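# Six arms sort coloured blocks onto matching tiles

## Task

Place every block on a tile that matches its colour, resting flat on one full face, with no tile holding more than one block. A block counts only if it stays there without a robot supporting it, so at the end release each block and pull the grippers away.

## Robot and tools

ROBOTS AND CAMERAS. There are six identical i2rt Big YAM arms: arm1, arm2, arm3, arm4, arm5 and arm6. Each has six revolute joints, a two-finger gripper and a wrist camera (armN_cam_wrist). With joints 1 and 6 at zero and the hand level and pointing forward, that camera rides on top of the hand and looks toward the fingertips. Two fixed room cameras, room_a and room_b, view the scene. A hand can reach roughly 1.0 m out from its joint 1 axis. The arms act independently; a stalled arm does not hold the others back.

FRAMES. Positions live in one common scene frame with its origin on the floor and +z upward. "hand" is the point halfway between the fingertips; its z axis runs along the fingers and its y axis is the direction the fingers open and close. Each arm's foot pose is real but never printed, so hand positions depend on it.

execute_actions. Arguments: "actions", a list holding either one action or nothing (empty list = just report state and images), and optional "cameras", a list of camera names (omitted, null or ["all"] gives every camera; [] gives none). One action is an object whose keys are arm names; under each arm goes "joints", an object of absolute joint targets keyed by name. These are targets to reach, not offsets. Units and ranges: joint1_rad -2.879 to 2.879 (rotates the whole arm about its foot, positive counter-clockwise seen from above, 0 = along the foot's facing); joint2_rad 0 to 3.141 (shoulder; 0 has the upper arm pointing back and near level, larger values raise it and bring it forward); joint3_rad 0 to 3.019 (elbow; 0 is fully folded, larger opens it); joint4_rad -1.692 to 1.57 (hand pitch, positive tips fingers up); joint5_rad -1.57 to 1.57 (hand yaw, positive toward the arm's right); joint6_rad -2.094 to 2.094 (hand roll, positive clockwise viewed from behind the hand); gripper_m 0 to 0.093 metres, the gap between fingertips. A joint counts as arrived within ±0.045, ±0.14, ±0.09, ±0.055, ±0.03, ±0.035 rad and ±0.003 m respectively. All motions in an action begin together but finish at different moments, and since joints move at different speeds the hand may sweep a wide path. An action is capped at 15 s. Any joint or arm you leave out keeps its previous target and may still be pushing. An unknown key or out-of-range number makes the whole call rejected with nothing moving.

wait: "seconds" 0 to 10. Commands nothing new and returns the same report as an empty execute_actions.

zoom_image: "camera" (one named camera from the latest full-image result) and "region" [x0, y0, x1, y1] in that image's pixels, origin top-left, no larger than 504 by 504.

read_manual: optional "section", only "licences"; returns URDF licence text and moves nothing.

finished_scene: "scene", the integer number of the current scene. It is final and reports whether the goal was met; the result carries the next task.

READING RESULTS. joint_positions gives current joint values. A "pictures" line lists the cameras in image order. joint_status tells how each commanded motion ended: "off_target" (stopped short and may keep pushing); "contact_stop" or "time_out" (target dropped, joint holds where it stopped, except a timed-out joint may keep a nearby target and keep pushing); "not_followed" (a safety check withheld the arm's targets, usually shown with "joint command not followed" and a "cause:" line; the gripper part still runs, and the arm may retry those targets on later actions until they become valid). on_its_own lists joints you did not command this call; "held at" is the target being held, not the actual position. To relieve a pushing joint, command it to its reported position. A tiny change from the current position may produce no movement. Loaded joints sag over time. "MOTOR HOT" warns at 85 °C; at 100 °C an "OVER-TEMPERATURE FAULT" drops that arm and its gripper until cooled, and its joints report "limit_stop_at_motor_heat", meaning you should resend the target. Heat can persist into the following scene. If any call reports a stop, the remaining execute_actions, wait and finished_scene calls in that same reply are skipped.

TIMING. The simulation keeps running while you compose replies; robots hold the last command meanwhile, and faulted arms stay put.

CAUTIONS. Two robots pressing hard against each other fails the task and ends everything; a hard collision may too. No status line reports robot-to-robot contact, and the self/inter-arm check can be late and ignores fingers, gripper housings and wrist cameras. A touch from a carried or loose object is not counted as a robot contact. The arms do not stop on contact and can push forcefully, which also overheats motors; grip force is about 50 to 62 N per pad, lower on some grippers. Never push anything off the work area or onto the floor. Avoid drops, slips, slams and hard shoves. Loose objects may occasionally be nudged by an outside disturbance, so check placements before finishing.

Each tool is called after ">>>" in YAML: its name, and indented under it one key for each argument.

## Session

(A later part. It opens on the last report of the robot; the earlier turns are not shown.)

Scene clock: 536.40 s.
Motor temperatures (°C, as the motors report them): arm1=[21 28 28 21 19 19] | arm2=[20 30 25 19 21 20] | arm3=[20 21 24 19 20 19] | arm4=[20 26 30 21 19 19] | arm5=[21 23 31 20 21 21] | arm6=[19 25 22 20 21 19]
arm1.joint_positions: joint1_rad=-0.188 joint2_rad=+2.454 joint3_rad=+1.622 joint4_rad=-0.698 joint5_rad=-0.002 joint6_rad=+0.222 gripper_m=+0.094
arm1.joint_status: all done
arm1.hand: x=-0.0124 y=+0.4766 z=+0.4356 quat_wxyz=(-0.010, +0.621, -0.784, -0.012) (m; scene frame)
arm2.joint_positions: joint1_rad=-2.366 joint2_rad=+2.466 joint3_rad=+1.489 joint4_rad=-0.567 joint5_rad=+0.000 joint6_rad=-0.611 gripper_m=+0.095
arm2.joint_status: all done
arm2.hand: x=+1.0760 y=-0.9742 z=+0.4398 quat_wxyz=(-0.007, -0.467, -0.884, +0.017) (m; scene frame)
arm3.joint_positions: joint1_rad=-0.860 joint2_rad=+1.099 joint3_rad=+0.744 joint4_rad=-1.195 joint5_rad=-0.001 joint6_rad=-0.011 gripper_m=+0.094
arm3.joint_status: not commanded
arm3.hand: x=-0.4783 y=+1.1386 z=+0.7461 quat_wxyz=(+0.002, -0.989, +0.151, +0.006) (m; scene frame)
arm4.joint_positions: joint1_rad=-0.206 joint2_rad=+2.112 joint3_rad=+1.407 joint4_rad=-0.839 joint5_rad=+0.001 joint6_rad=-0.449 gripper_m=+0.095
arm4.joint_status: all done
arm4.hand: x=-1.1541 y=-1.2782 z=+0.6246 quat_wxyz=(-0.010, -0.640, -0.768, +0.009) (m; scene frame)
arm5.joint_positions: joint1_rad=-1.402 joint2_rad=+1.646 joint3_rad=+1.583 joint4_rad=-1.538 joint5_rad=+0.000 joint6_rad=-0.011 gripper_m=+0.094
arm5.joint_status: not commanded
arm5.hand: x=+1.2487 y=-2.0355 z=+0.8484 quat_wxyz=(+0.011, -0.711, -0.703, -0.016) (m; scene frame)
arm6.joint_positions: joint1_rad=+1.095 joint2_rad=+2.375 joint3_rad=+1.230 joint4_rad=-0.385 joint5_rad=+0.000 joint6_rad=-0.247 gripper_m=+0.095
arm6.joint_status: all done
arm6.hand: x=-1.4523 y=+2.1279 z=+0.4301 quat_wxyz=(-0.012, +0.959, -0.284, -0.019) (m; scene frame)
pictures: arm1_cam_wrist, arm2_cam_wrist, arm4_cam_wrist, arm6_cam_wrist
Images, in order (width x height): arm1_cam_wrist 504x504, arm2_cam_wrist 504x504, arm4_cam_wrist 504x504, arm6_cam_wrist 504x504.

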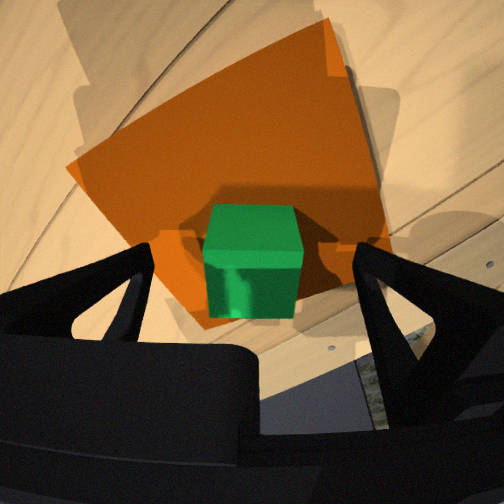

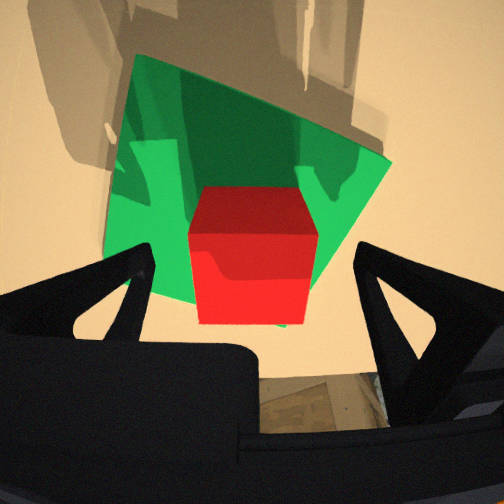

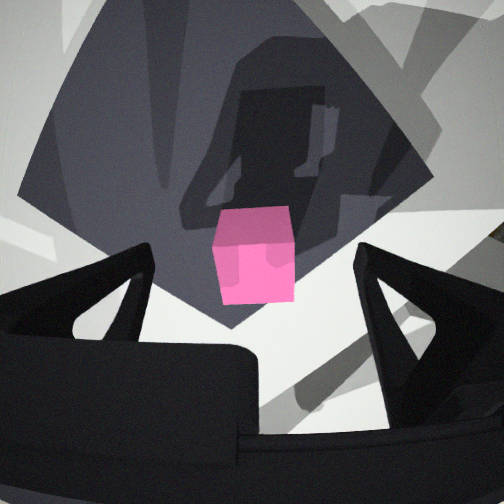

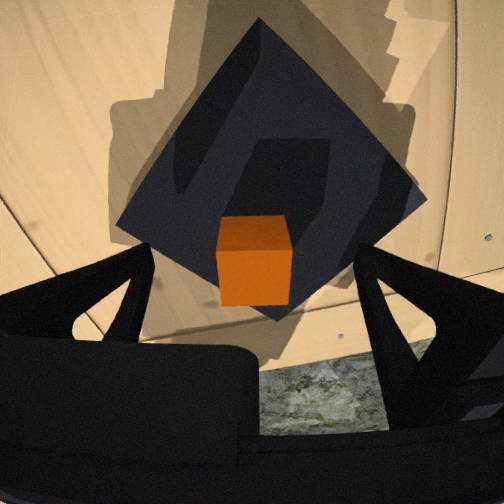

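>>> execute_actions:
  actions:
    - {"arm1":{"joints":{"joint2_rad":2.488}},"arm2":{"joints":{"joint2_rad":2.510,"joint4_rad":-0.537}},"arm4":{"joints":{"joint2_rad":2.145}},"arm6":{"joints":{"joint2_rad":2.430}}}
  cameras: ["arm1_cam_wrist","arm2_cam_wrist","arm4_cam_wrist","arm6_cam_wrist"]

Scene clock: 555.03 s.
Motor temperatures (°C, as the motors report them): arm1=[21 28 28 21 19 19] | arm2=[20 30 26 19 21 20] | arm3=[20 21 24 19 20 19] | arm4=[20 26 30 21 19 19] | arm5=[21 23 32 20 21 21] | arm6=[19 25 22 20 21 19]
arm1.joint_positions: joint1_rad=-0.188 joint2_rad=+2.469 joint3_rad=+1.622 joint4_rad=-0.697 joint5_rad=-0.002 joint6_rad=+0.222 gripper_m=+0.094
arm1.joint_status: all done
arm1.hand: x=-0.0125 y=+0.4714 z=+0.4265 quat_wxyz=(-0.005, +0.621, -0.784, -0.006) (m; scene frame)
arm2.joint_positions: joint1_rad=-2.366 joint2_rad=+2.493 joint3_rad=+1.489 joint4_rad=-0.552 joint5_rad=+0.000 joint6_rad=-0.611 gripper_m=+0.095
arm2.joint_status: all done
arm2.hand: x=+1.0760 y=-0.9677 z=+0.4248 quat_wxyz=(-0.004, -0.467, -0.884, +0.012) (m; scene frame)
arm3.joint_positions: joint1_rad=-0.860 joint2_rad=+1.099 joint3_rad=+0.744 joint4_rad=-1.195 joint5_rad=-0.001 joint6_rad=-0.011 gripper_m=+0.094
arm3.joint_status: not commanded
arm3.hand: x=-0.4783 y=+1.1386 z=+0.7461 quat_wxyz=(+0.002, -0.989, +0.151, +0.006) (m; scene frame)
arm4.joint_positions: joint1_rad=-0.206 joint2_rad=+2.116 joint3_rad=+1.407 joint4_rad=-0.839 joint5_rad=+0.001 joint6_rad=-0.449 gripper_m=+0.095
arm4.joint_status: all done
arm4.hand: x=-1.1539 y=-1.2773 z=+0.6223 quat_wxyz=(-0.009, -0.640, -0.768, +0.007) (m; scene frame)
arm5.joint_positions: joint1_rad=-1.402 joint2_rad=+1.646 joint3_rad=+1.583 joint4_rad=-1.538 joint5_rad=+0.000 joint6_rad=-0.011 gripper_m=+0.094
arm5.joint_status: not commanded
arm5.hand: x=+1.2487 y=-2.0355 z=+0.8484 quat_wxyz=(+0.011, -0.711, -0.703, -0.016) (m; scene frame)
arm6.joint_positions: joint1_rad=+1.095 joint2_rad=+2.416 joint3_rad=+1.230 joint4_rad=-0.382 joint5_rad=+0.000 joint6_rad=-0.247 gripper_m=+0.095
arm6.joint_status: all done
arm6.hand: x=-1.4419 y=+2.1167 z=+0.4103 quat_wxyz=(-0.002, +0.959, -0.284, -0.002) (m; scene frame)
pictures: arm1_cam_wrist, arm2_cam_wrist, arm4_cam_wrist, arm6_cam_wrist
Images, in order (width x height): arm1_cam_wrist 504x504, arm2_cam_wrist 504x504, arm4_cam_wrist 504x504, arm6_cam_wrist 504x504.

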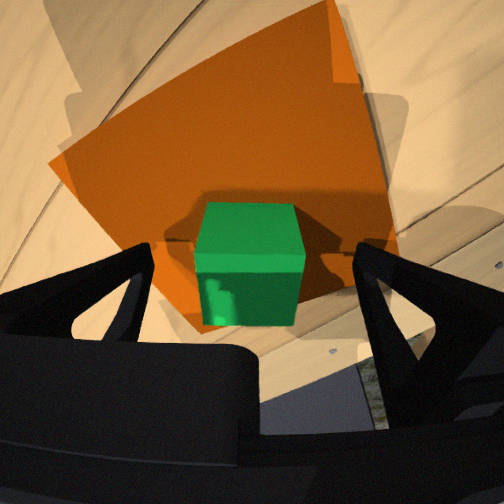

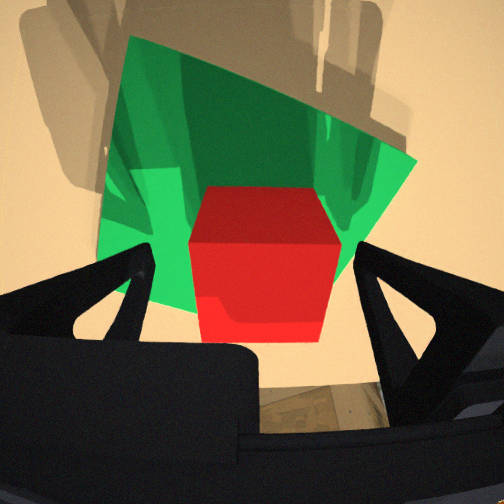

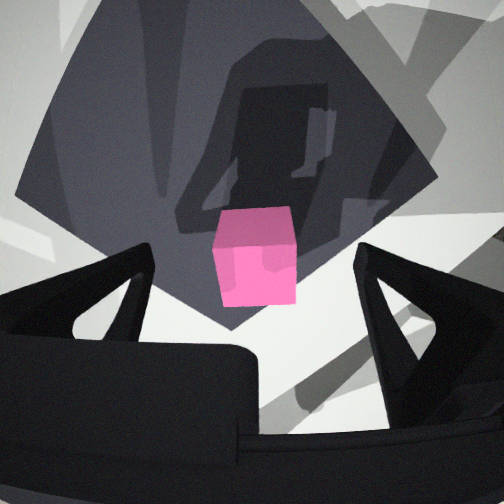

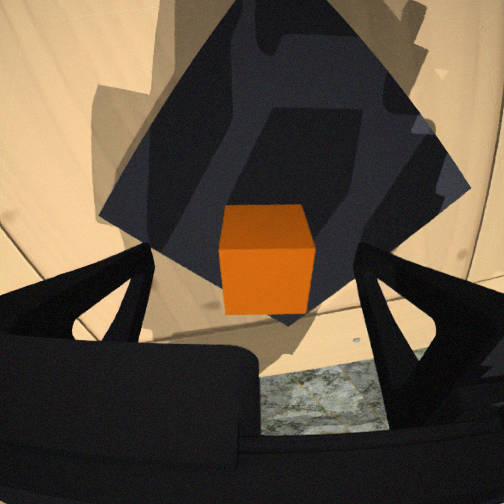

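>>> execute_actions:
  actions:
    - {"arm1":{"joints":{"gripper_m":0.02}},"arm2":{"joints":{"gripper_m":0.03}},"arm4":{"joints":{"gripper_m":0.015}},"arm6":{"joints":{"gripper_m":0.015}}}
  cameras: ["arm1_cam_wrist","arm2_cam_wrist","arm4_cam_wrist","arm6_cam_wrist"]

Scene clock: 560.63 s.
Motor temperatures (°C, as the motors report them): arm1=[21 28 28 21 19 19] | arm2=[20 29 26 19 21 20] | arm3=[20 21 24 19 20 19] | arm4=[20 26 30 21 19 19] | arm5=[21 23 32 20 21 21] | arm6=[19 25 22 20 21 19]
arm1.joint_positions: joint1_rad=-0.188 joint2_rad=+2.469 joint3_rad=+1.622 joint4_rad=-0.697 joint5_rad=-0.001 joint6_rad=+0.222 gripper_m=+0.037
arm1.joint_status: gripper_m off_target (ended at +0.037, target +0.020)
arm1.hand: x=-0.0124 y=+0.4714 z=+0.4265 quat_wxyz=(-0.005, +0.621, -0.784, -0.006) (m; scene frame)
arm2.joint_positions: joint1_rad=-2.366 joint2_rad=+2.493 joint3_rad=+1.489 joint4_rad=-0.551 joint5_rad=+0.000 joint6_rad=-0.612 gripper_m=+0.048
arm2.joint_status: gripper_m off_target (ended at +0.048, target +0.030)
arm2.hand: x=+1.0760 y=-0.9679 z=+0.4248 quat_wxyz=(-0.004, -0.466, -0.884, +0.012) (m; scene frame)
arm3.joint_positions: joint1_rad=-0.860 joint2_rad=+1.099 joint3_rad=+0.744 joint4_rad=-1.195 joint5_rad=-0.001 joint6_rad=-0.011 gripper_m=+0.094
arm3.joint_status: not commanded
arm3.hand: x=-0.4783 y=+1.1386 z=+0.7461 quat_wxyz=(+0.002, -0.989, +0.151, +0.006) (m; scene frame)
arm4.joint_positions: joint1_rad=-0.206 joint2_rad=+2.116 joint3_rad=+1.407 joint4_rad=-0.839 joint5_rad=+0.001 joint6_rad=-0.450 gripper_m=+0.032
arm4.joint_status: gripper_m off_target (ended at +0.032, target +0.015)
arm4.hand: x=-1.1538 y=-1.2774 z=+0.6223 quat_wxyz=(-0.010, -0.640, -0.768, +0.007) (m; scene frame)
arm5.joint_positions: joint1_rad=-1.402 joint2_rad=+1.646 joint3_rad=+1.583 joint4_rad=-1.538 joint5_rad=+0.000 joint6_rad=-0.011 gripper_m=+0.094
arm5.joint_status: not commanded
arm5.hand: x=+1.2487 y=-2.0355 z=+0.8484 quat_wxyz=(+0.011, -0.711, -0.703, -0.016) (m; scene frame)
arm6.joint_positions: joint1_rad=+1.095 joint2_rad=+2.416 joint3_rad=+1.230 joint4_rad=-0.382 joint5_rad=+0.000 joint6_rad=-0.248 gripper_m=+0.031
arm6.joint_status: gripper_m off_target (ended at +0.031, target +0.015)
arm6.hand: x=-1.4419 y=+2.1167 z=+0.4103 quat_wxyz=(-0.002, +0.959, -0.284, -0.002) (m; scene frame)
pictures: arm1_cam_wrist, arm2_cam_wrist, arm4_cam_wrist, arm6_cam_wrist
Images, in order (width x height): arm1_cam_wrist 504x504, arm2_cam_wrist 504x504, arm4_cam_wrist 504x504, arm6_cam_wrist 504x504.

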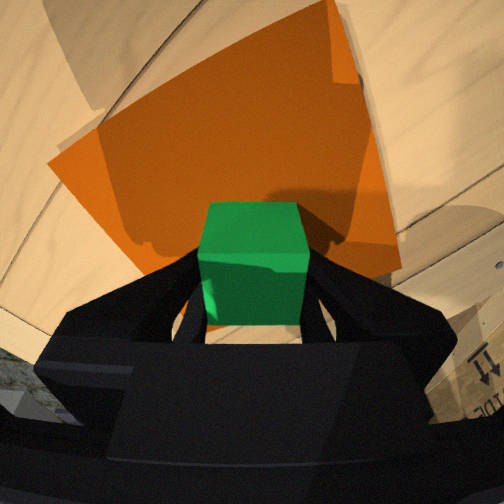

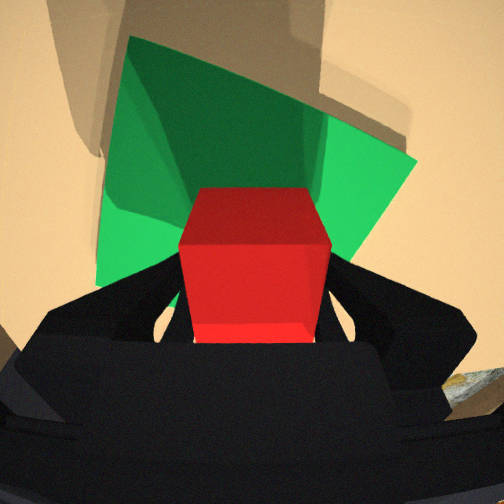

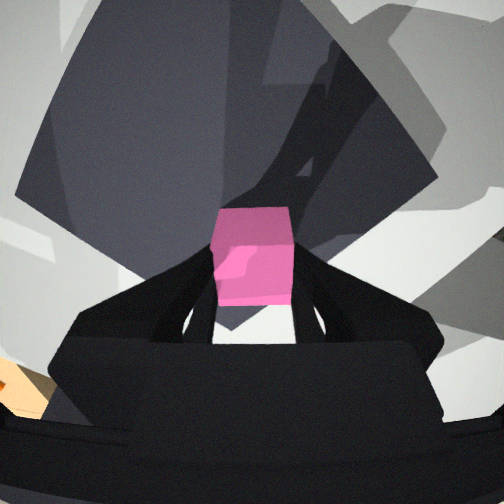

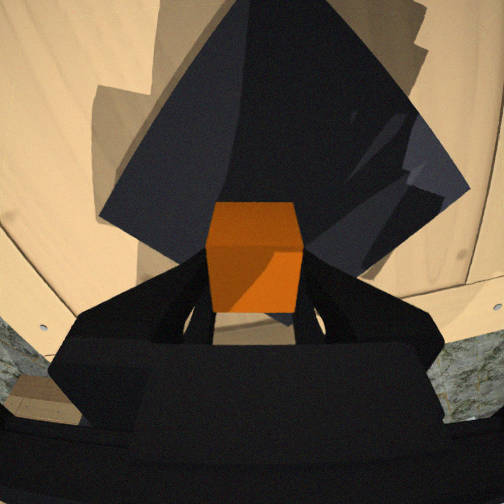

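>>> execute_actions:
  actions:
    - {"arm1":{"joints":{"joint1_rad":-1.9,"joint2_rad":1.873,"joint3_rad":1.22,"joint4_rad":-0.905,"joint6_rad":0}},"arm2":{"joints":{"joint1_rad":0.04,"joint2_rad":1.741,"joint3_rad":1.48,"joint4_rad":-1.29,"joint6_rad":0}},"arm4":{"joints":{"joint1_rad":-1.66,"joint2_rad":1.586,"joint3_rad":1.21,"joint4_rad":-1.19,"joint6_rad":0}},"arm6":{"joints":{"joint1_rad":-2.2,"joint2_rad":2.33,"joint3_rad":1.64,"joint4_rad":-0.85,"joint6_rad":0}}}
  cameras: ["arm1_cam_wrist","arm2_cam_wrist","arm4_cam_wrist","arm6_cam_wrist","room_a"]

Scene clock: 614.30 s.
Motor temperatures (°C, as the motors report them): arm1=[21 28 28 21 19 19] | arm2=[20 30 26 19 21 20] | arm3=[20 20 24 19 20 19] | arm4=[20 26 30 21 19 19] | arm5=[21 24 32 20 21 21] | arm6=[19 25 22 20 21 19]
arm1.joint_positions: joint1_rad=-1.909 joint2_rad=+1.869 joint3_rad=+1.223 joint4_rad=-0.895 joint5_rad=+0.000 joint6_rad=+0.008 gripper_m=+0.037
arm1.joint_status: all done
arm1.hand: x=+0.4849 y=-0.2274 z=+0.6514 quat_wxyz=(-0.017, -0.084, -0.996, +0.007) (m; scene frame)
arm2.joint_positions: joint1_rad=+0.045 joint2_rad=+1.741 joint3_rad=+1.479 joint4_rad=-1.278 joint5_rad=-0.001 joint6_rad=-0.009 gripper_m=+0.048
arm2.joint_status: all done
arm2.hand: x=+1.4427 y=-0.0008 z=+0.8245 quat_wxyz=(-0.010, +0.407, -0.914, -0.003) (m; scene frame)
arm3.joint_positions: joint1_rad=-0.860 joint2_rad=+1.099 joint3_rad=+0.744 joint4_rad=-1.195 joint5_rad=-0.001 joint6_rad=-0.011 gripper_m=+0.094
arm3.joint_status: not commanded
arm3.hand: x=-0.4783 y=+1.1386 z=+0.7461 quat_wxyz=(+0.002, -0.989, +0.151, +0.006) (m; scene frame)
arm4.joint_positions: joint1_rad=-1.661 joint2_rad=+1.576 joint3_rad=+1.215 joint4_rad=-1.174 joint5_rad=+0.000 joint6_rad=-0.010 gripper_m=+0.032
arm4.joint_status: all done
arm4.hand: x=-1.4570 y=-0.6560 z=+0.8213 quat_wxyz=(+0.002, -0.997, +0.071, +0.011) (m; scene frame)
arm5.joint_positions: joint1_rad=-1.402 joint2_rad=+1.646 joint3_rad=+1.583 joint4_rad=-1.538 joint5_rad=+0.000 joint6_rad=-0.011 gripper_m=+0.094
arm5.joint_status: not commanded
arm5.hand: x=+1.2487 y=-2.0355 z=+0.8484 quat_wxyz=(+0.011, -0.711, -0.703, -0.016) (m; scene frame)
arm6.joint_positions: joint1_rad=-2.203 joint2_rad=+2.314 joint3_rad=+1.638 joint4_rad=-0.834 joint5_rad=+0.002 joint6_rad=-0.005 gripper_m=+0.031
arm6.joint_status: all done
arm6.hand: x=-0.7498 y=+1.2204 z=+0.5546 quat_wxyz=(-0.025, -0.468, -0.883, +0.014) (m; scene frame)
pictures: arm1_cam_wrist, arm2_cam_wrist, arm4_cam_wrist, arm6_cam_wrist, room_a
Images, in order (width x height): arm1_cam_wrist 504x504, arm2_cam_wrist 504x504, arm4_cam_wrist 504x504, arm6_cam_wrist 504x504, room_a 504x504.

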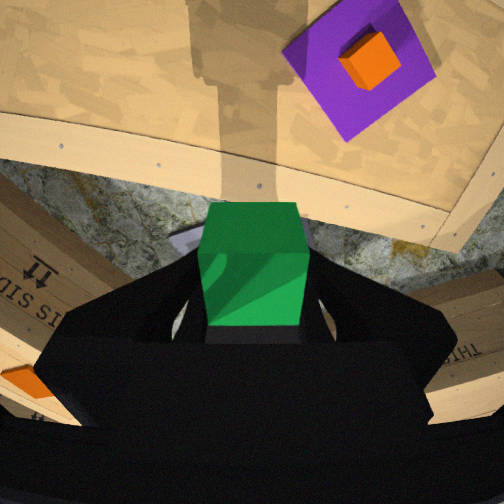

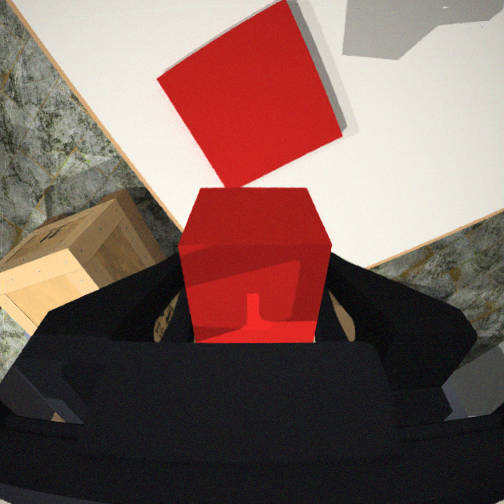

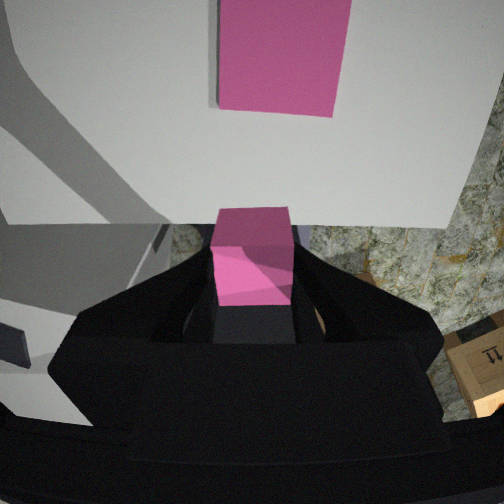

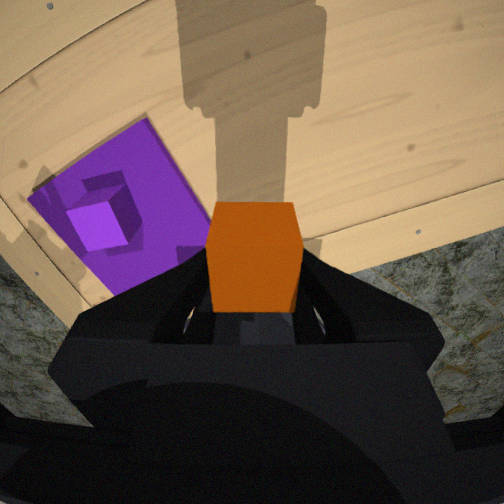

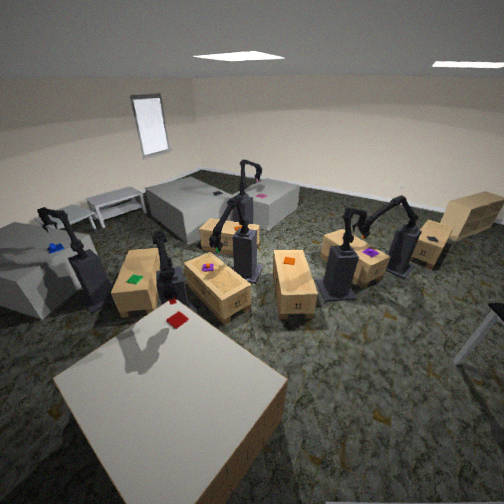

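>>> execute_actions:
  actions: []

Scene clock: 636.70 s.
Motor temperatures (°C, as the motors report them): arm1=[21 28 28 21 19 19] | arm2=[20 29 27 19 21 20] | arm3=[20 20 25 19 20 19] | arm4=[20 26 31 21 19 19] | arm5=[21 24 33 20 21 21] | arm6=[19 26 22 20 21 19]
arm1.joint_positions: joint1_rad=-1.909 joint2_rad=+1.869 joint3_rad=+1.223 joint4_rad=-0.895 joint5_rad=+0.000 joint6_rad=+0.008 gripper_m=+0.037
arm1.joint_status: all done
arm1.hand: x=+0.4849 y=-0.2274 z=+0.6514 quat_wxyz=(-0.017, -0.084, -0.996, +0.007) (m; scene frame)
arm2.joint_positions: joint1_rad=+0.045 joint2_rad=+1.741 joint3_rad=+1.479 joint4_rad=-1.278 joint5_rad=-0.001 joint6_rad=-0.009 gripper_m=+0.048
arm2.joint_status: all done
arm2.hand: x=+1.4427 y=-0.0008 z=+0.8245 quat_wxyz=(-0.010, +0.407, -0.914, -0.003) (m; scene frame)
arm3.joint_positions: joint1_rad=-0.860 joint2_rad=+1.099 joint3_rad=+0.744 joint4_rad=-1.195 joint5_rad=-0.001 joint6_rad=-0.011 gripper_m=+0.094
arm3.joint_status: not commanded
arm3.hand: x=-0.4783 y=+1.1386 z=+0.7461 quat_wxyz=(+0.002, -0.989, +0.151, +0.006) (m; scene frame)
arm4.joint_positions: joint1_rad=-1.661 joint2_rad=+1.576 joint3_rad=+1.215 joint4_rad=-1.174 joint5_rad=+0.000 joint6_rad=-0.010 gripper_m=+0.032
arm4.joint_status: all done
arm4.hand: x=-1.4570 y=-0.6560 z=+0.8213 quat_wxyz=(+0.002, -0.997, +0.071, +0.011) (m; scene frame)
arm5.joint_positions: joint1_rad=-1.402 joint2_rad=+1.646 joint3_rad=+1.583 joint4_rad=-1.538 joint5_rad=+0.000 joint6_rad=-0.011 gripper_m=+0.094
arm5.joint_status: not commanded
arm5.hand: x=+1.2487 y=-2.0355 z=+0.8484 quat_wxyz=(+0.011, -0.711, -0.703, -0.016) (m; scene frame)
arm6.joint_positions: joint1_rad=-2.203 joint2_rad=+2.314 joint3_rad=+1.638 joint4_rad=-0.834 joint5_rad=+0.002 joint6_rad=-0.005 gripper_m=+0.031
arm6.joint_status: all done
arm6.hand: x=-0.7498 y=+1.2204 z=+0.5546 quat_wxyz=(-0.025, -0.468, -0.883, +0.014) (m; scene frame)
pictures: arm1_cam_wrist, arm2_cam_wrist, arm3_cam_wrist, arm4_cam_wrist, arm5_cam_wrist, arm6_cam_wrist, room_a, room_b
Images, in order (width x height): arm1_cam_wrist 504x504, arm2_cam_wrist 504x504, arm3_cam_wrist 504x504, arm4_cam_wrist 504x504, arm5_cam_wrist 504x504, arm6_cam_wrist 504x504, room_a 504x504, room_b 504x504.

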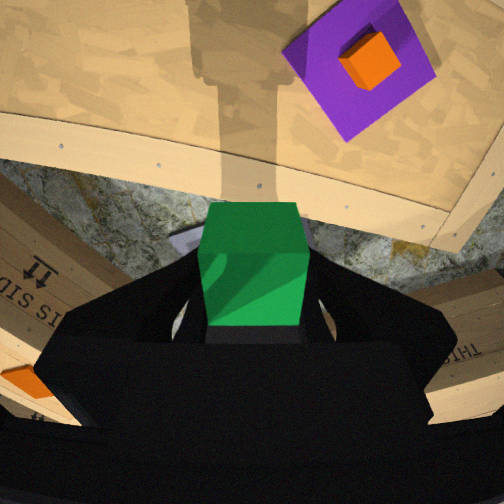

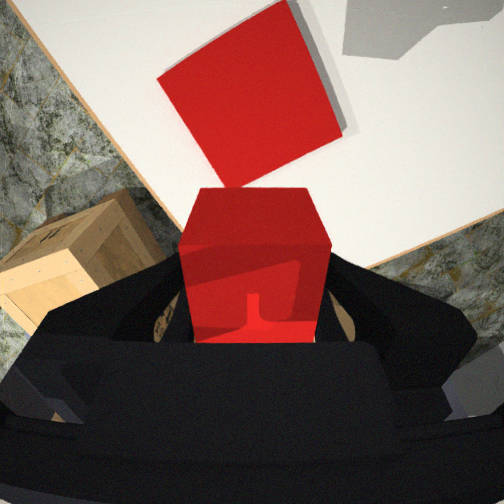

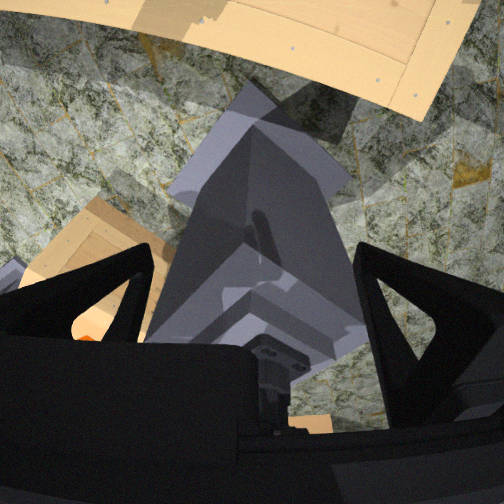

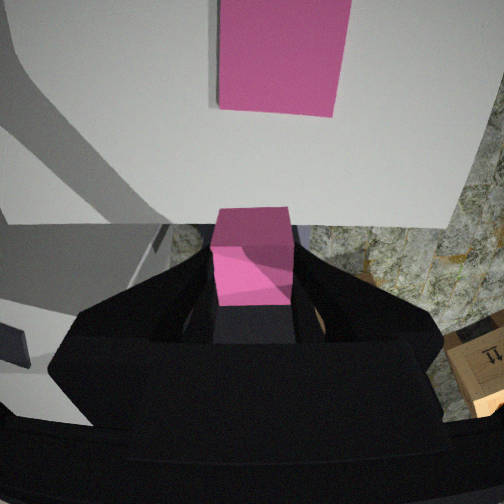

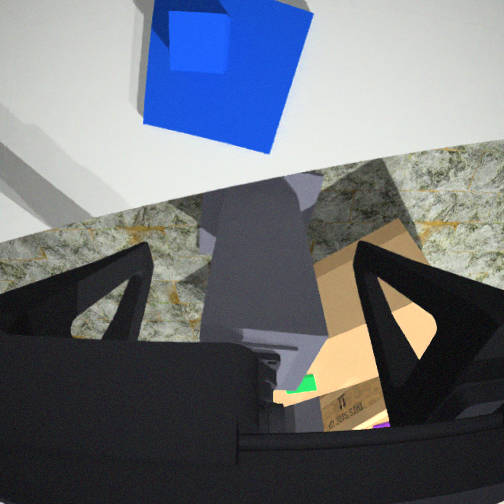

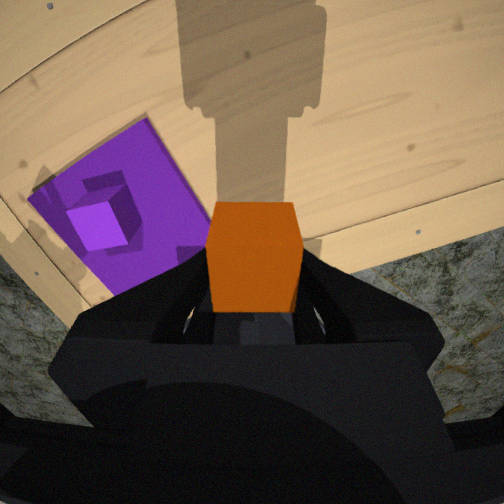

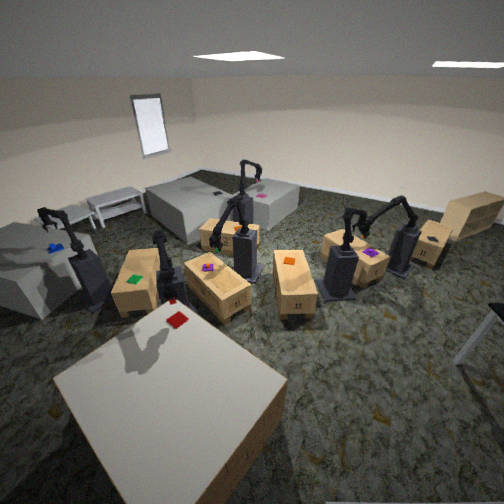

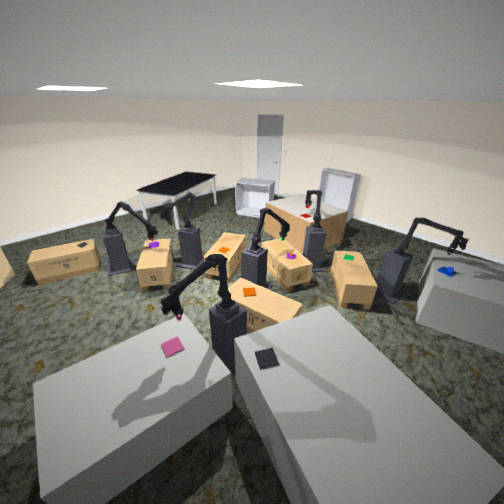

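>>> execute_actions:
  actions:
    - {"arm1":{"joints":{"joint1_rad":-1.785,"joint2_rad":2.396,"joint3_rad":1.465,"joint4_rad":-0.625}},"arm2":{"joints":{"joint2_rad":2.006,"joint3_rad":1.435,"joint4_rad":-0.985}},"arm4":{"joints":{"joint1_rad":-1.725,"joint2_rad":1.957,"joint3_rad":1.415,"joint4_rad":-0.995}},"arm6":{"joints":{"joint1_rad":-2.24,"joint2_rad":2.592,"joint3_rad":1.785,"joint4_rad":-0.745}}}
  cameras: ["arm1_cam_wrist","arm2_cam_wrist","arm4_cam_wrist","arm6_cam_wrist"]

Scene clock: 678.47 s.
Motor temperatures (°C, as the motors report them): arm1=[21 27 28 21 19 19] | arm2=[20 29 27 19 21 20] | arm3=[20 20 25 19 20 19] | arm4=[20 25 31 21 19 19] | arm5=[21 24 33 20 21 21] | arm6=[19 26 23 20 21 19]
arm1.joint_positions: joint1_rad=-1.778 joint2_rad=+2.403 joint3_rad=+1.451 joint4_rad=-0.630 joint5_rad=+0.000 joint6_rad=+0.007 gripper_m=+0.037
arm1.joint_status: all done
arm1.hand: x=+0.5475 y=-0.1653 z=+0.4321 quat_wxyz=(+0.004, -0.018, -1.000, +0.005) (m; scene frame)
arm2.joint_positions: joint1_rad=+0.045 joint2_rad=+2.010 joint3_rad=+1.431 joint4_rad=-1.009 joint5_rad=-0.001 joint6_rad=-0.007 gripper_m=+0.048
arm2.joint_status: all done
arm2.hand: x=+1.4625 y=+0.0200 z=+0.6663 quat_wxyz=(+0.012, +0.406, -0.914, +0.007) (m; scene frame)
arm3.joint_positions: joint1_rad=-0.860 joint2_rad=+1.099 joint3_rad=+0.744 joint4_rad=-1.195 joint5_rad=-0.001 joint6_rad=-0.011 gripper_m=+0.094
arm3.joint_status: not commanded
arm3.hand: x=-0.4783 y=+1.1386 z=+0.7461 quat_wxyz=(+0.002, -0.989, +0.151, +0.006) (m; scene frame)
arm4.joint_positions: joint1_rad=-1.722 joint2_rad=+1.960 joint3_rad=+1.386 joint4_rad=-1.003 joint5_rad=+0.000 joint6_rad=-0.010 gripper_m=+0.032
arm4.joint_status: all done
arm4.hand: x=-1.5381 y=-0.6098 z=+0.6942 quat_wxyz=(+0.000, -0.995, +0.101, -0.009) (m; scene frame)
arm5.joint_positions: joint1_rad=-1.402 joint2_rad=+1.646 joint3_rad=+1.583 joint4_rad=-1.538 joint5_rad=+0.000 joint6_rad=-0.011 gripper_m=+0.094
arm5.joint_status: not commanded
arm5.hand: x=+1.2487 y=-2.0355 z=+0.8484 quat_wxyz=(+0.011, -0.711, -0.703, -0.016) (m; scene frame)
arm6.joint_positions: joint1_rad=-2.240 joint2_rad=+2.608 joint3_rad=+1.766 joint4_rad=-0.754 joint5_rad=+0.002 joint6_rad=-0.005 gripper_m=+0.031
arm6.joint_status: all done
arm6.hand: x=-0.7756 y=+1.2167 z=+0.4098 quat_wxyz=(+0.012, -0.485, -0.875, -0.006) (m; scene frame)
pictures: arm1_cam_wrist, arm2_cam_wrist, arm4_cam_wrist, arm6_cam_wrist
Images, in order (width x height): arm1_cam_wrist 504x504, arm2_cam_wrist 504x504, arm4_cam_wrist 504x504, arm6_cam_wrist 504x504.

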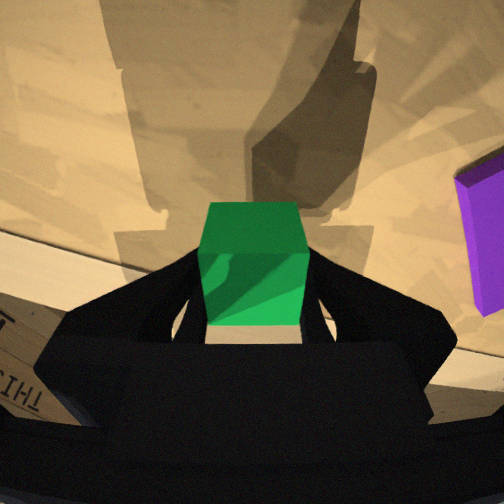

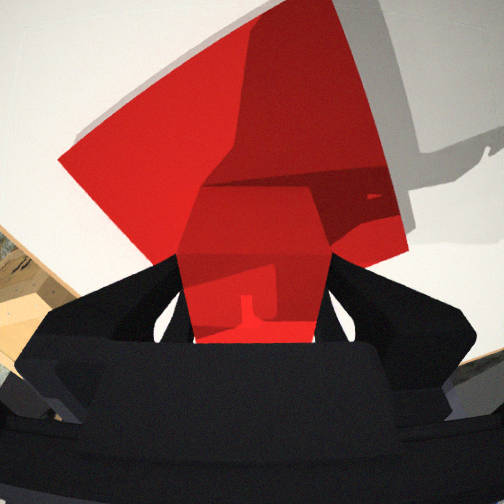

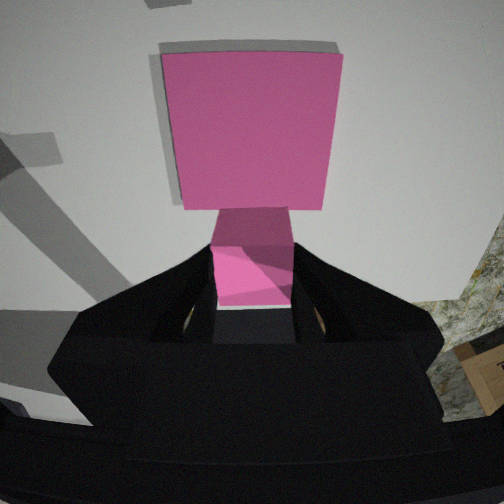

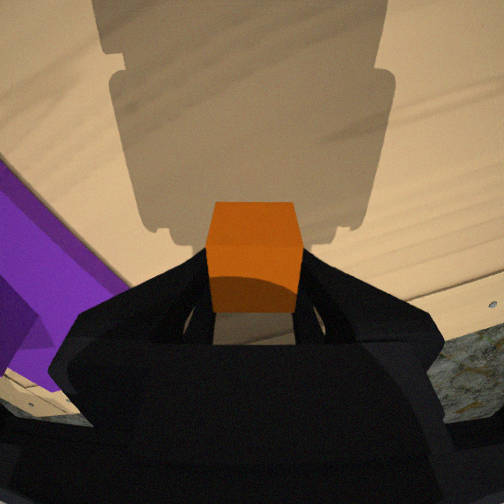

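>>> execute_actions:
  actions:
    - {"arm1":{"joints":{"joint2_rad":2.455,"joint4_rad":-0.57}},"arm2":{"joints":{"gripper_m":0.08}},"arm4":{"joints":{"joint2_rad":2.178,"joint3_rad":1.332,"joint4_rad":-0.697}},"arm6":{"joints":{"joint2_rad":2.635,"joint4_rad":-0.70}}}
  cameras: ["arm1_cam_wrist","arm2_cam_wrist","arm4_cam_wrist","arm6_cam_wrist"]

Scene clock: 728.03 s.
Motor temperatures (°C, as the motors report them): arm1=[21 29 28 21 19 19] | arm2=[20 30 27 19 21 20] | arm3=[20 20 25 19 20 19] | arm4=[20 27 32 21 19 19] | arm5=[21 24 33 20 21 21] | arm6=[19 27 23 20 21 19]
arm1.joint_positions: joint1_rad=-1.779 joint2_rad=+2.439 joint3_rad=+1.451 joint4_rad=-0.577 joint5_rad=-0.001 joint6_rad=+0.007 gripper_m=+0.037
arm1.joint_status: all done
arm1.hand: x=+0.5478 y=-0.1656 z=+0.4125 quat_wxyz=(-0.004, -0.018, -1.000, +0.005) (m; scene frame)
arm2.joint_positions: joint1_rad=+0.045 joint2_rad=+2.010 joint3_rad=+1.431 joint4_rad=-0.999 joint5_rad=-0.001 joint6_rad=-0.007 gripper_m=+0.080
arm2.joint_status: all done
arm2.hand: x=+1.4641 y=+0.0218 z=+0.6662 quat_wxyz=(+0.008, +0.405, -0.914, +0.005) (m; scene frame)
arm3.joint_positions: joint1_rad=-0.860 joint2_rad=+1.099 joint3_rad=+0.744 joint4_rad=-1.195 joint5_rad=-0.001 joint6_rad=-0.011 gripper_m=+0.094
arm3.joint_status: not commanded
arm3.hand: x=-0.4783 y=+1.1386 z=+0.7461 quat_wxyz=(+0.002, -0.989, +0.151, +0.006) (m; scene frame)
arm4.joint_positions: joint1_rad=-1.722 joint2_rad=+2.178 joint3_rad=+1.328 joint4_rad=-0.712 joint5_rad=+0.000 joint6_rad=-0.010 gripper_m=+0.032
arm4.joint_status: all done
arm4.hand: x=-1.5370 y=-0.6098 z=+0.5624 quat_wxyz=(+0.001, -0.995, +0.101, -0.002) (m; scene frame)
arm5.joint_positions: joint1_rad=-1.402 joint2_rad=+1.646 joint3_rad=+1.583 joint4_rad=-1.538 joint5_rad=+0.000 joint6_rad=-0.011 gripper_m=+0.094
arm5.joint_status: not commanded
arm5.hand: x=+1.2487 y=-2.0355 z=+0.8484 quat_wxyz=(+0.011, -0.711, -0.703, -0.016) (m; scene frame)
arm6.joint_positions: joint1_rad=-2.240 joint2_rad=+2.609 joint3_rad=+1.766 joint4_rad=-0.718 joint5_rad=+0.002 joint6_rad=-0.005 gripper_m=+0.031
arm6.joint_status: all done
arm6.hand: x=-0.7712 y=+1.2098 z=+0.4087 quat_wxyz=(-0.003, -0.485, -0.875, +0.002) (m; scene frame)
pictures: arm1_cam_wrist, arm2_cam_wrist, arm4_cam_wrist, arm6_cam_wrist
Images, in order (width x height): arm1_cam_wrist 504x504, arm2_cam_wrist 504x504, arm4_cam_wrist 504x504, arm6_cam_wrist 504x504.

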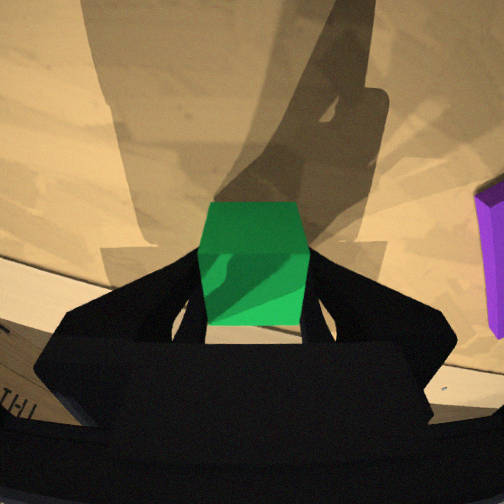

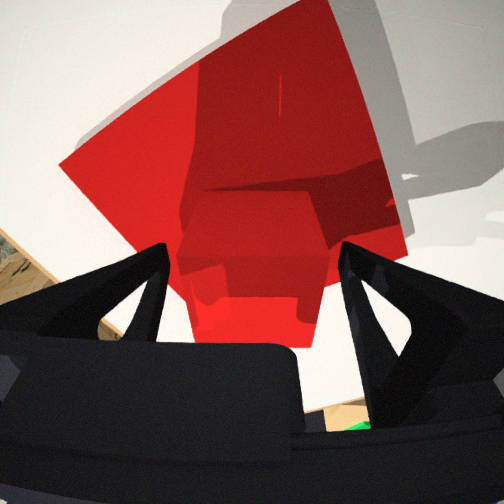

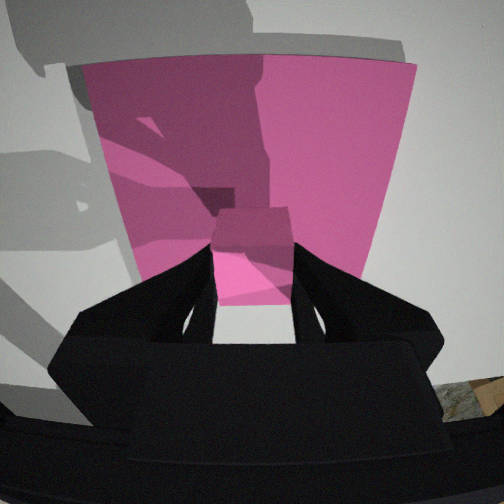

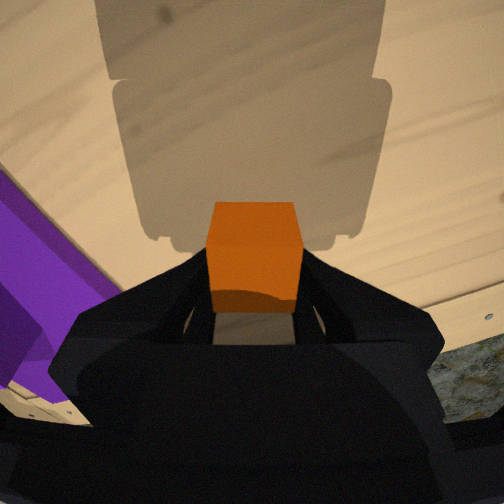

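>>> execute_actions:
  actions:
    - {"arm1":{"joints":{"gripper_m":0.07}},"arm2":{"joints":{"joint2_rad":1.76,"joint3_rad":1.45,"joint4_rad":-1.25}},"arm4":{"joints":{"joint2_rad":2.23,"joint4_rad":-0.664}},"arm6":{"joints":{"joint2_rad":2.655,"joint4_rad":-0.69}}}
  cameras: ["arm1_cam_wrist","arm2_cam_wrist","arm4_cam_wrist","arm6_cam_wrist"]

Scene clock: 748.70 s.
Motor temperatures (°C, as the motors report them): arm1=[21 29 28 21 19 19] | arm2=[20 30 27 19 21 20] | arm3=[20 20 25 19 20 19] | arm4=[20 27 30 21 19 19] | arm5=[21 24 34 20 21 21] | arm6=[19 27 23 20 21 19]
arm1.joint_positions: joint1_rad=-1.779 joint2_rad=+2.439 joint3_rad=+1.451 joint4_rad=-0.577 joint5_rad=-0.001 joint6_rad=+0.007 gripper_m=+0.070
arm1.joint_status: all done
arm1.hand: x=+0.5477 y=-0.1656 z=+0.4123 quat_wxyz=(-0.004, -0.018, -1.000, +0.005) (m; scene frame)
arm2.joint_positions: joint1_rad=+0.045 joint2_rad=+1.744 joint3_rad=+1.431 joint4_rad=-1.238 joint5_rad=-0.001 joint6_rad=-0.007 gripper_m=+0.080
arm2.joint_status: all done
arm2.hand: x=+1.4378 y=-0.0062 z=+0.8056 quat_wxyz=(-0.005, +0.405, -0.914, -0.001) (m; scene frame)
arm3.joint_positions: joint1_rad=-0.860 joint2_rad=+1.099 joint3_rad=+0.744 joint4_rad=-1.195 joint5_rad=-0.001 joint6_rad=-0.011 gripper_m=+0.094
arm3.joint_status: not commanded
arm3.hand: x=-0.4783 y=+1.1386 z=+0.7461 quat_wxyz=(+0.002, -0.989, +0.151, +0.006) (m; scene frame)
arm4.joint_positions: joint1_rad=-1.722 joint2_rad=+2.211 joint3_rad=+1.328 joint4_rad=-0.679 joint5_rad=+0.000 joint6_rad=-0.010 gripper_m=+0.032
arm4.joint_status: all done
arm4.hand: x=-1.5357 y=-0.6101 z=+0.5448 quat_wxyz=(+0.001, -0.995, +0.101, -0.002) (m; scene frame)
arm5.joint_positions: joint1_rad=-1.402 joint2_rad=+1.646 joint3_rad=+1.583 joint4_rad=-1.538 joint5_rad=+0.000 joint6_rad=-0.011 gripper_m=+0.094
arm5.joint_status: not commanded
arm5.hand: x=+1.2487 y=-2.0355 z=+0.8484 quat_wxyz=(+0.011, -0.711, -0.703, -0.016) (m; scene frame)
arm6.joint_positions: joint1_rad=-2.240 joint2_rad=+2.623 joint3_rad=+1.768 joint4_rad=-0.704 joint5_rad=+0.001 joint6_rad=-0.005 gripper_m=+0.031
arm6.joint_status: all done
arm6.hand: x=-0.7718 y=+1.2109 z=+0.4005 quat_wxyz=(-0.003, -0.485, -0.875, +0.002) (m; scene frame)
pictures: arm1_cam_wrist, arm2_cam_wrist, arm4_cam_wrist, arm6_cam_wrist
Images, in order (width x height): arm1_cam_wrist 504x504, arm2_cam_wrist 504x504, arm4_cam_wrist 504x504, arm6_cam_wrist 504x504.

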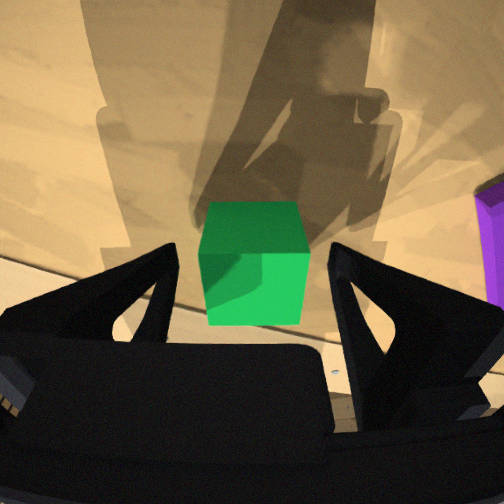

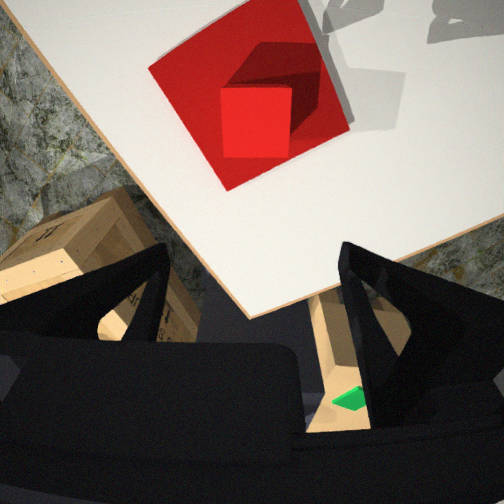

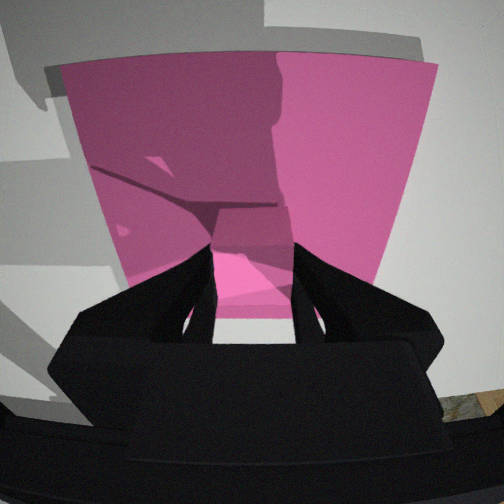

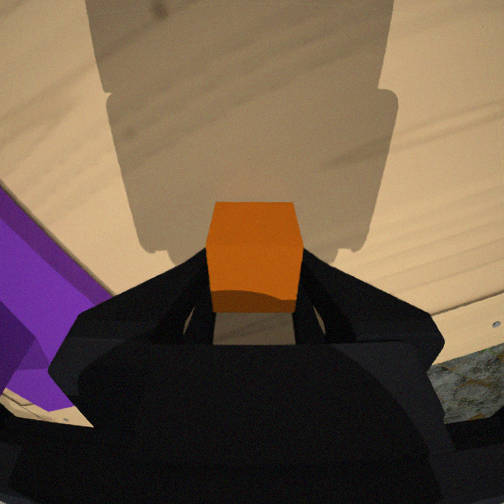

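>>> execute_actions:
  actions:
    - {"arm1":{"joints":{"joint1_rad":-2.088,"joint2_rad":2.335,"joint3_rad":1.585,"joint4_rad":-0.81,"gripper_m":0.093}},"arm2":{"joints":{"joint1_rad":1.972,"gripper_m":0.093}},"arm4":{"joints":{"joint2_rad":2.242,"joint4_rad":-0.655}},"arm6":{"joints":{"gripper_m":0.065}}}
  cameras: ["arm1_cam_wrist","arm2_cam_wrist","arm4_cam_wrist","arm6_cam_wrist"]

Scene clock: 806.20 s.
Motor temperatures (°C, as the motors report them): arm1=[21 29 28 21 19 19] | arm2=[20 29 29 19 21 20] | arm3=[20 20 25 19 20 19] | arm4=[20 27 29 21 19 19] | arm5=[21 24 34 20 21 21] | arm6=[19 27 23 20 21 19]
arm1.joint_positions: joint1_rad=-2.080 joint2_rad=+2.318 joint3_rad=+1.576 joint4_rad=-0.801 joint5_rad=+0.001 joint6_rad=+0.006 gripper_m=+0.093
arm1.joint_status: all done
arm1.hand: x=+0.5650 y=-0.3485 z=+0.5141 quat_wxyz=(-0.016, -0.167, -0.986, +0.008) (m; scene frame)
arm2.joint_positions: joint1_rad=+1.978 joint2_rad=+1.752 joint3_rad=+1.431 joint4_rad=-1.238 joint5_rad=+0.000 joint6_rad=-0.007 gripper_m=+0.093
arm2.joint_status: all done
arm2.hand: x=+0.5998 y=-0.1965 z=+0.8069 quat_wxyz=(+0.004, +0.983, -0.186, -0.007) (m; scene frame)
arm3.joint_positions: joint1_rad=-0.860 joint2_rad=+1.099 joint3_rad=+0.744 joint4_rad=-1.195 joint5_rad=-0.001 joint6_rad=-0.011 gripper_m=+0.094
arm3.joint_status: not commanded
arm3.hand: x=-0.4783 y=+1.1386 z=+0.7461 quat_wxyz=(+0.002, -0.989, +0.151, +0.006) (m; scene frame)
arm4.joint_positions: joint1_rad=-1.722 joint2_rad=+2.215 joint3_rad=+1.328 joint4_rad=-0.671 joint5_rad=+0.000 joint6_rad=-0.010 gripper_m=+0.032
arm4.joint_status: all done
arm4.hand: x=-1.5367 y=-0.6099 z=+0.5430 quat_wxyz=(+0.001, -0.995, +0.101, +0.000) (m; scene frame)
arm5.joint_positions: joint1_rad=-1.402 joint2_rad=+1.646 joint3_rad=+1.583 joint4_rad=-1.538 joint5_rad=+0.000 joint6_rad=-0.011 gripper_m=+0.094
arm5.joint_status: not commanded
arm5.hand: x=+1.2487 y=-2.0355 z=+0.8484 quat_wxyz=(+0.011, -0.711, -0.703, -0.016) (m; scene frame)
arm6.joint_positions: joint1_rad=-2.240 joint2_rad=+2.628 joint3_rad=+1.768 joint4_rad=-0.704 joint5_rad=+0.001 joint6_rad=-0.004 gripper_m=+0.065
arm6.joint_status: all done
arm6.hand: x=-0.7728 y=+1.2125 z=+0.3977 quat_wxyz=(-0.001, -0.485, -0.874, +0.001) (m; scene frame)
pictures: arm1_cam_wrist, arm2_cam_wrist, arm4_cam_wrist, arm6_cam_wrist
Images, in order (width x height): arm1_cam_wrist 504x504, arm2_cam_wrist 504x504, arm4_cam_wrist 504x504, arm6_cam_wrist 504x504.

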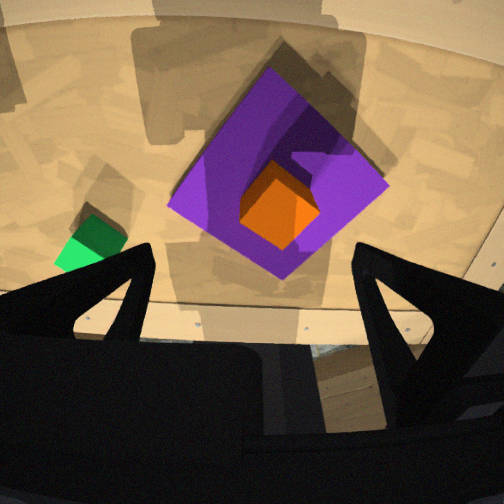

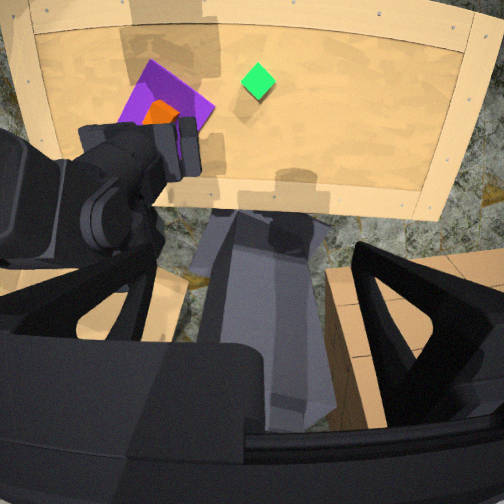

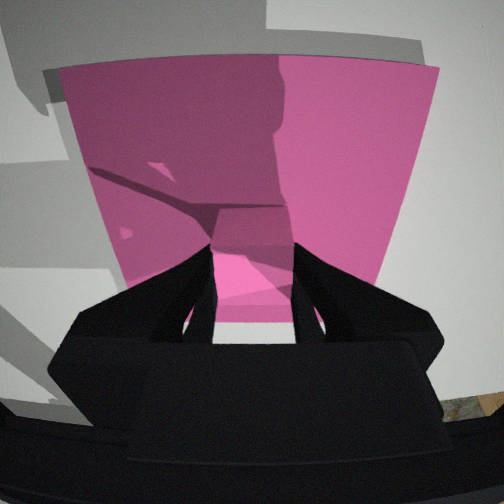

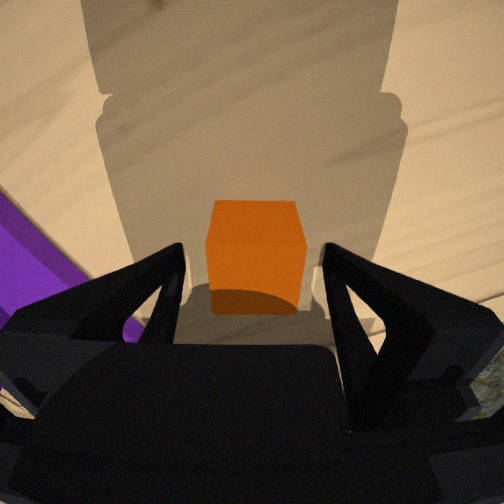

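>>> zoom_image:
  camera: "arm2_cam_wrist"
  region: [200, 30, 320, 130]

>>> zoom_image:
  camera: "arm1_cam_wrist"
  region: [200, 130, 360, 270]

Region (200, 30, 320, 130) of arm2_cam_wrist's 504x504 image, scaled by 4.200, with more detail than that image has.

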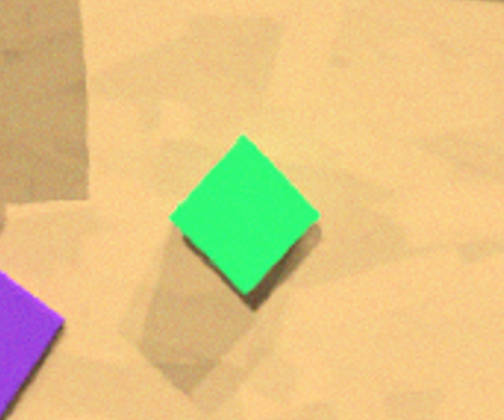

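Region (200, 130, 360, 270) of arm1_cam_wrist's 504x504 image, scaled by 3.150, with more detail than that image has; it fills the top 441 rows of this view, and the rest is white.

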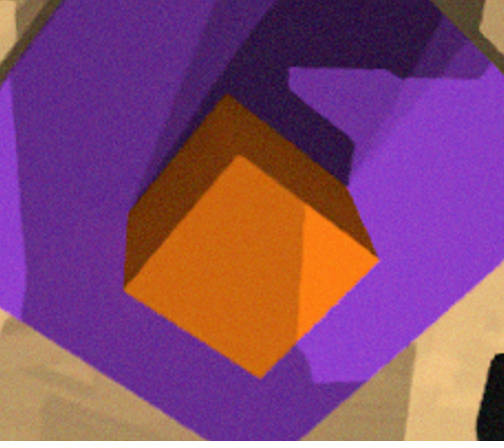

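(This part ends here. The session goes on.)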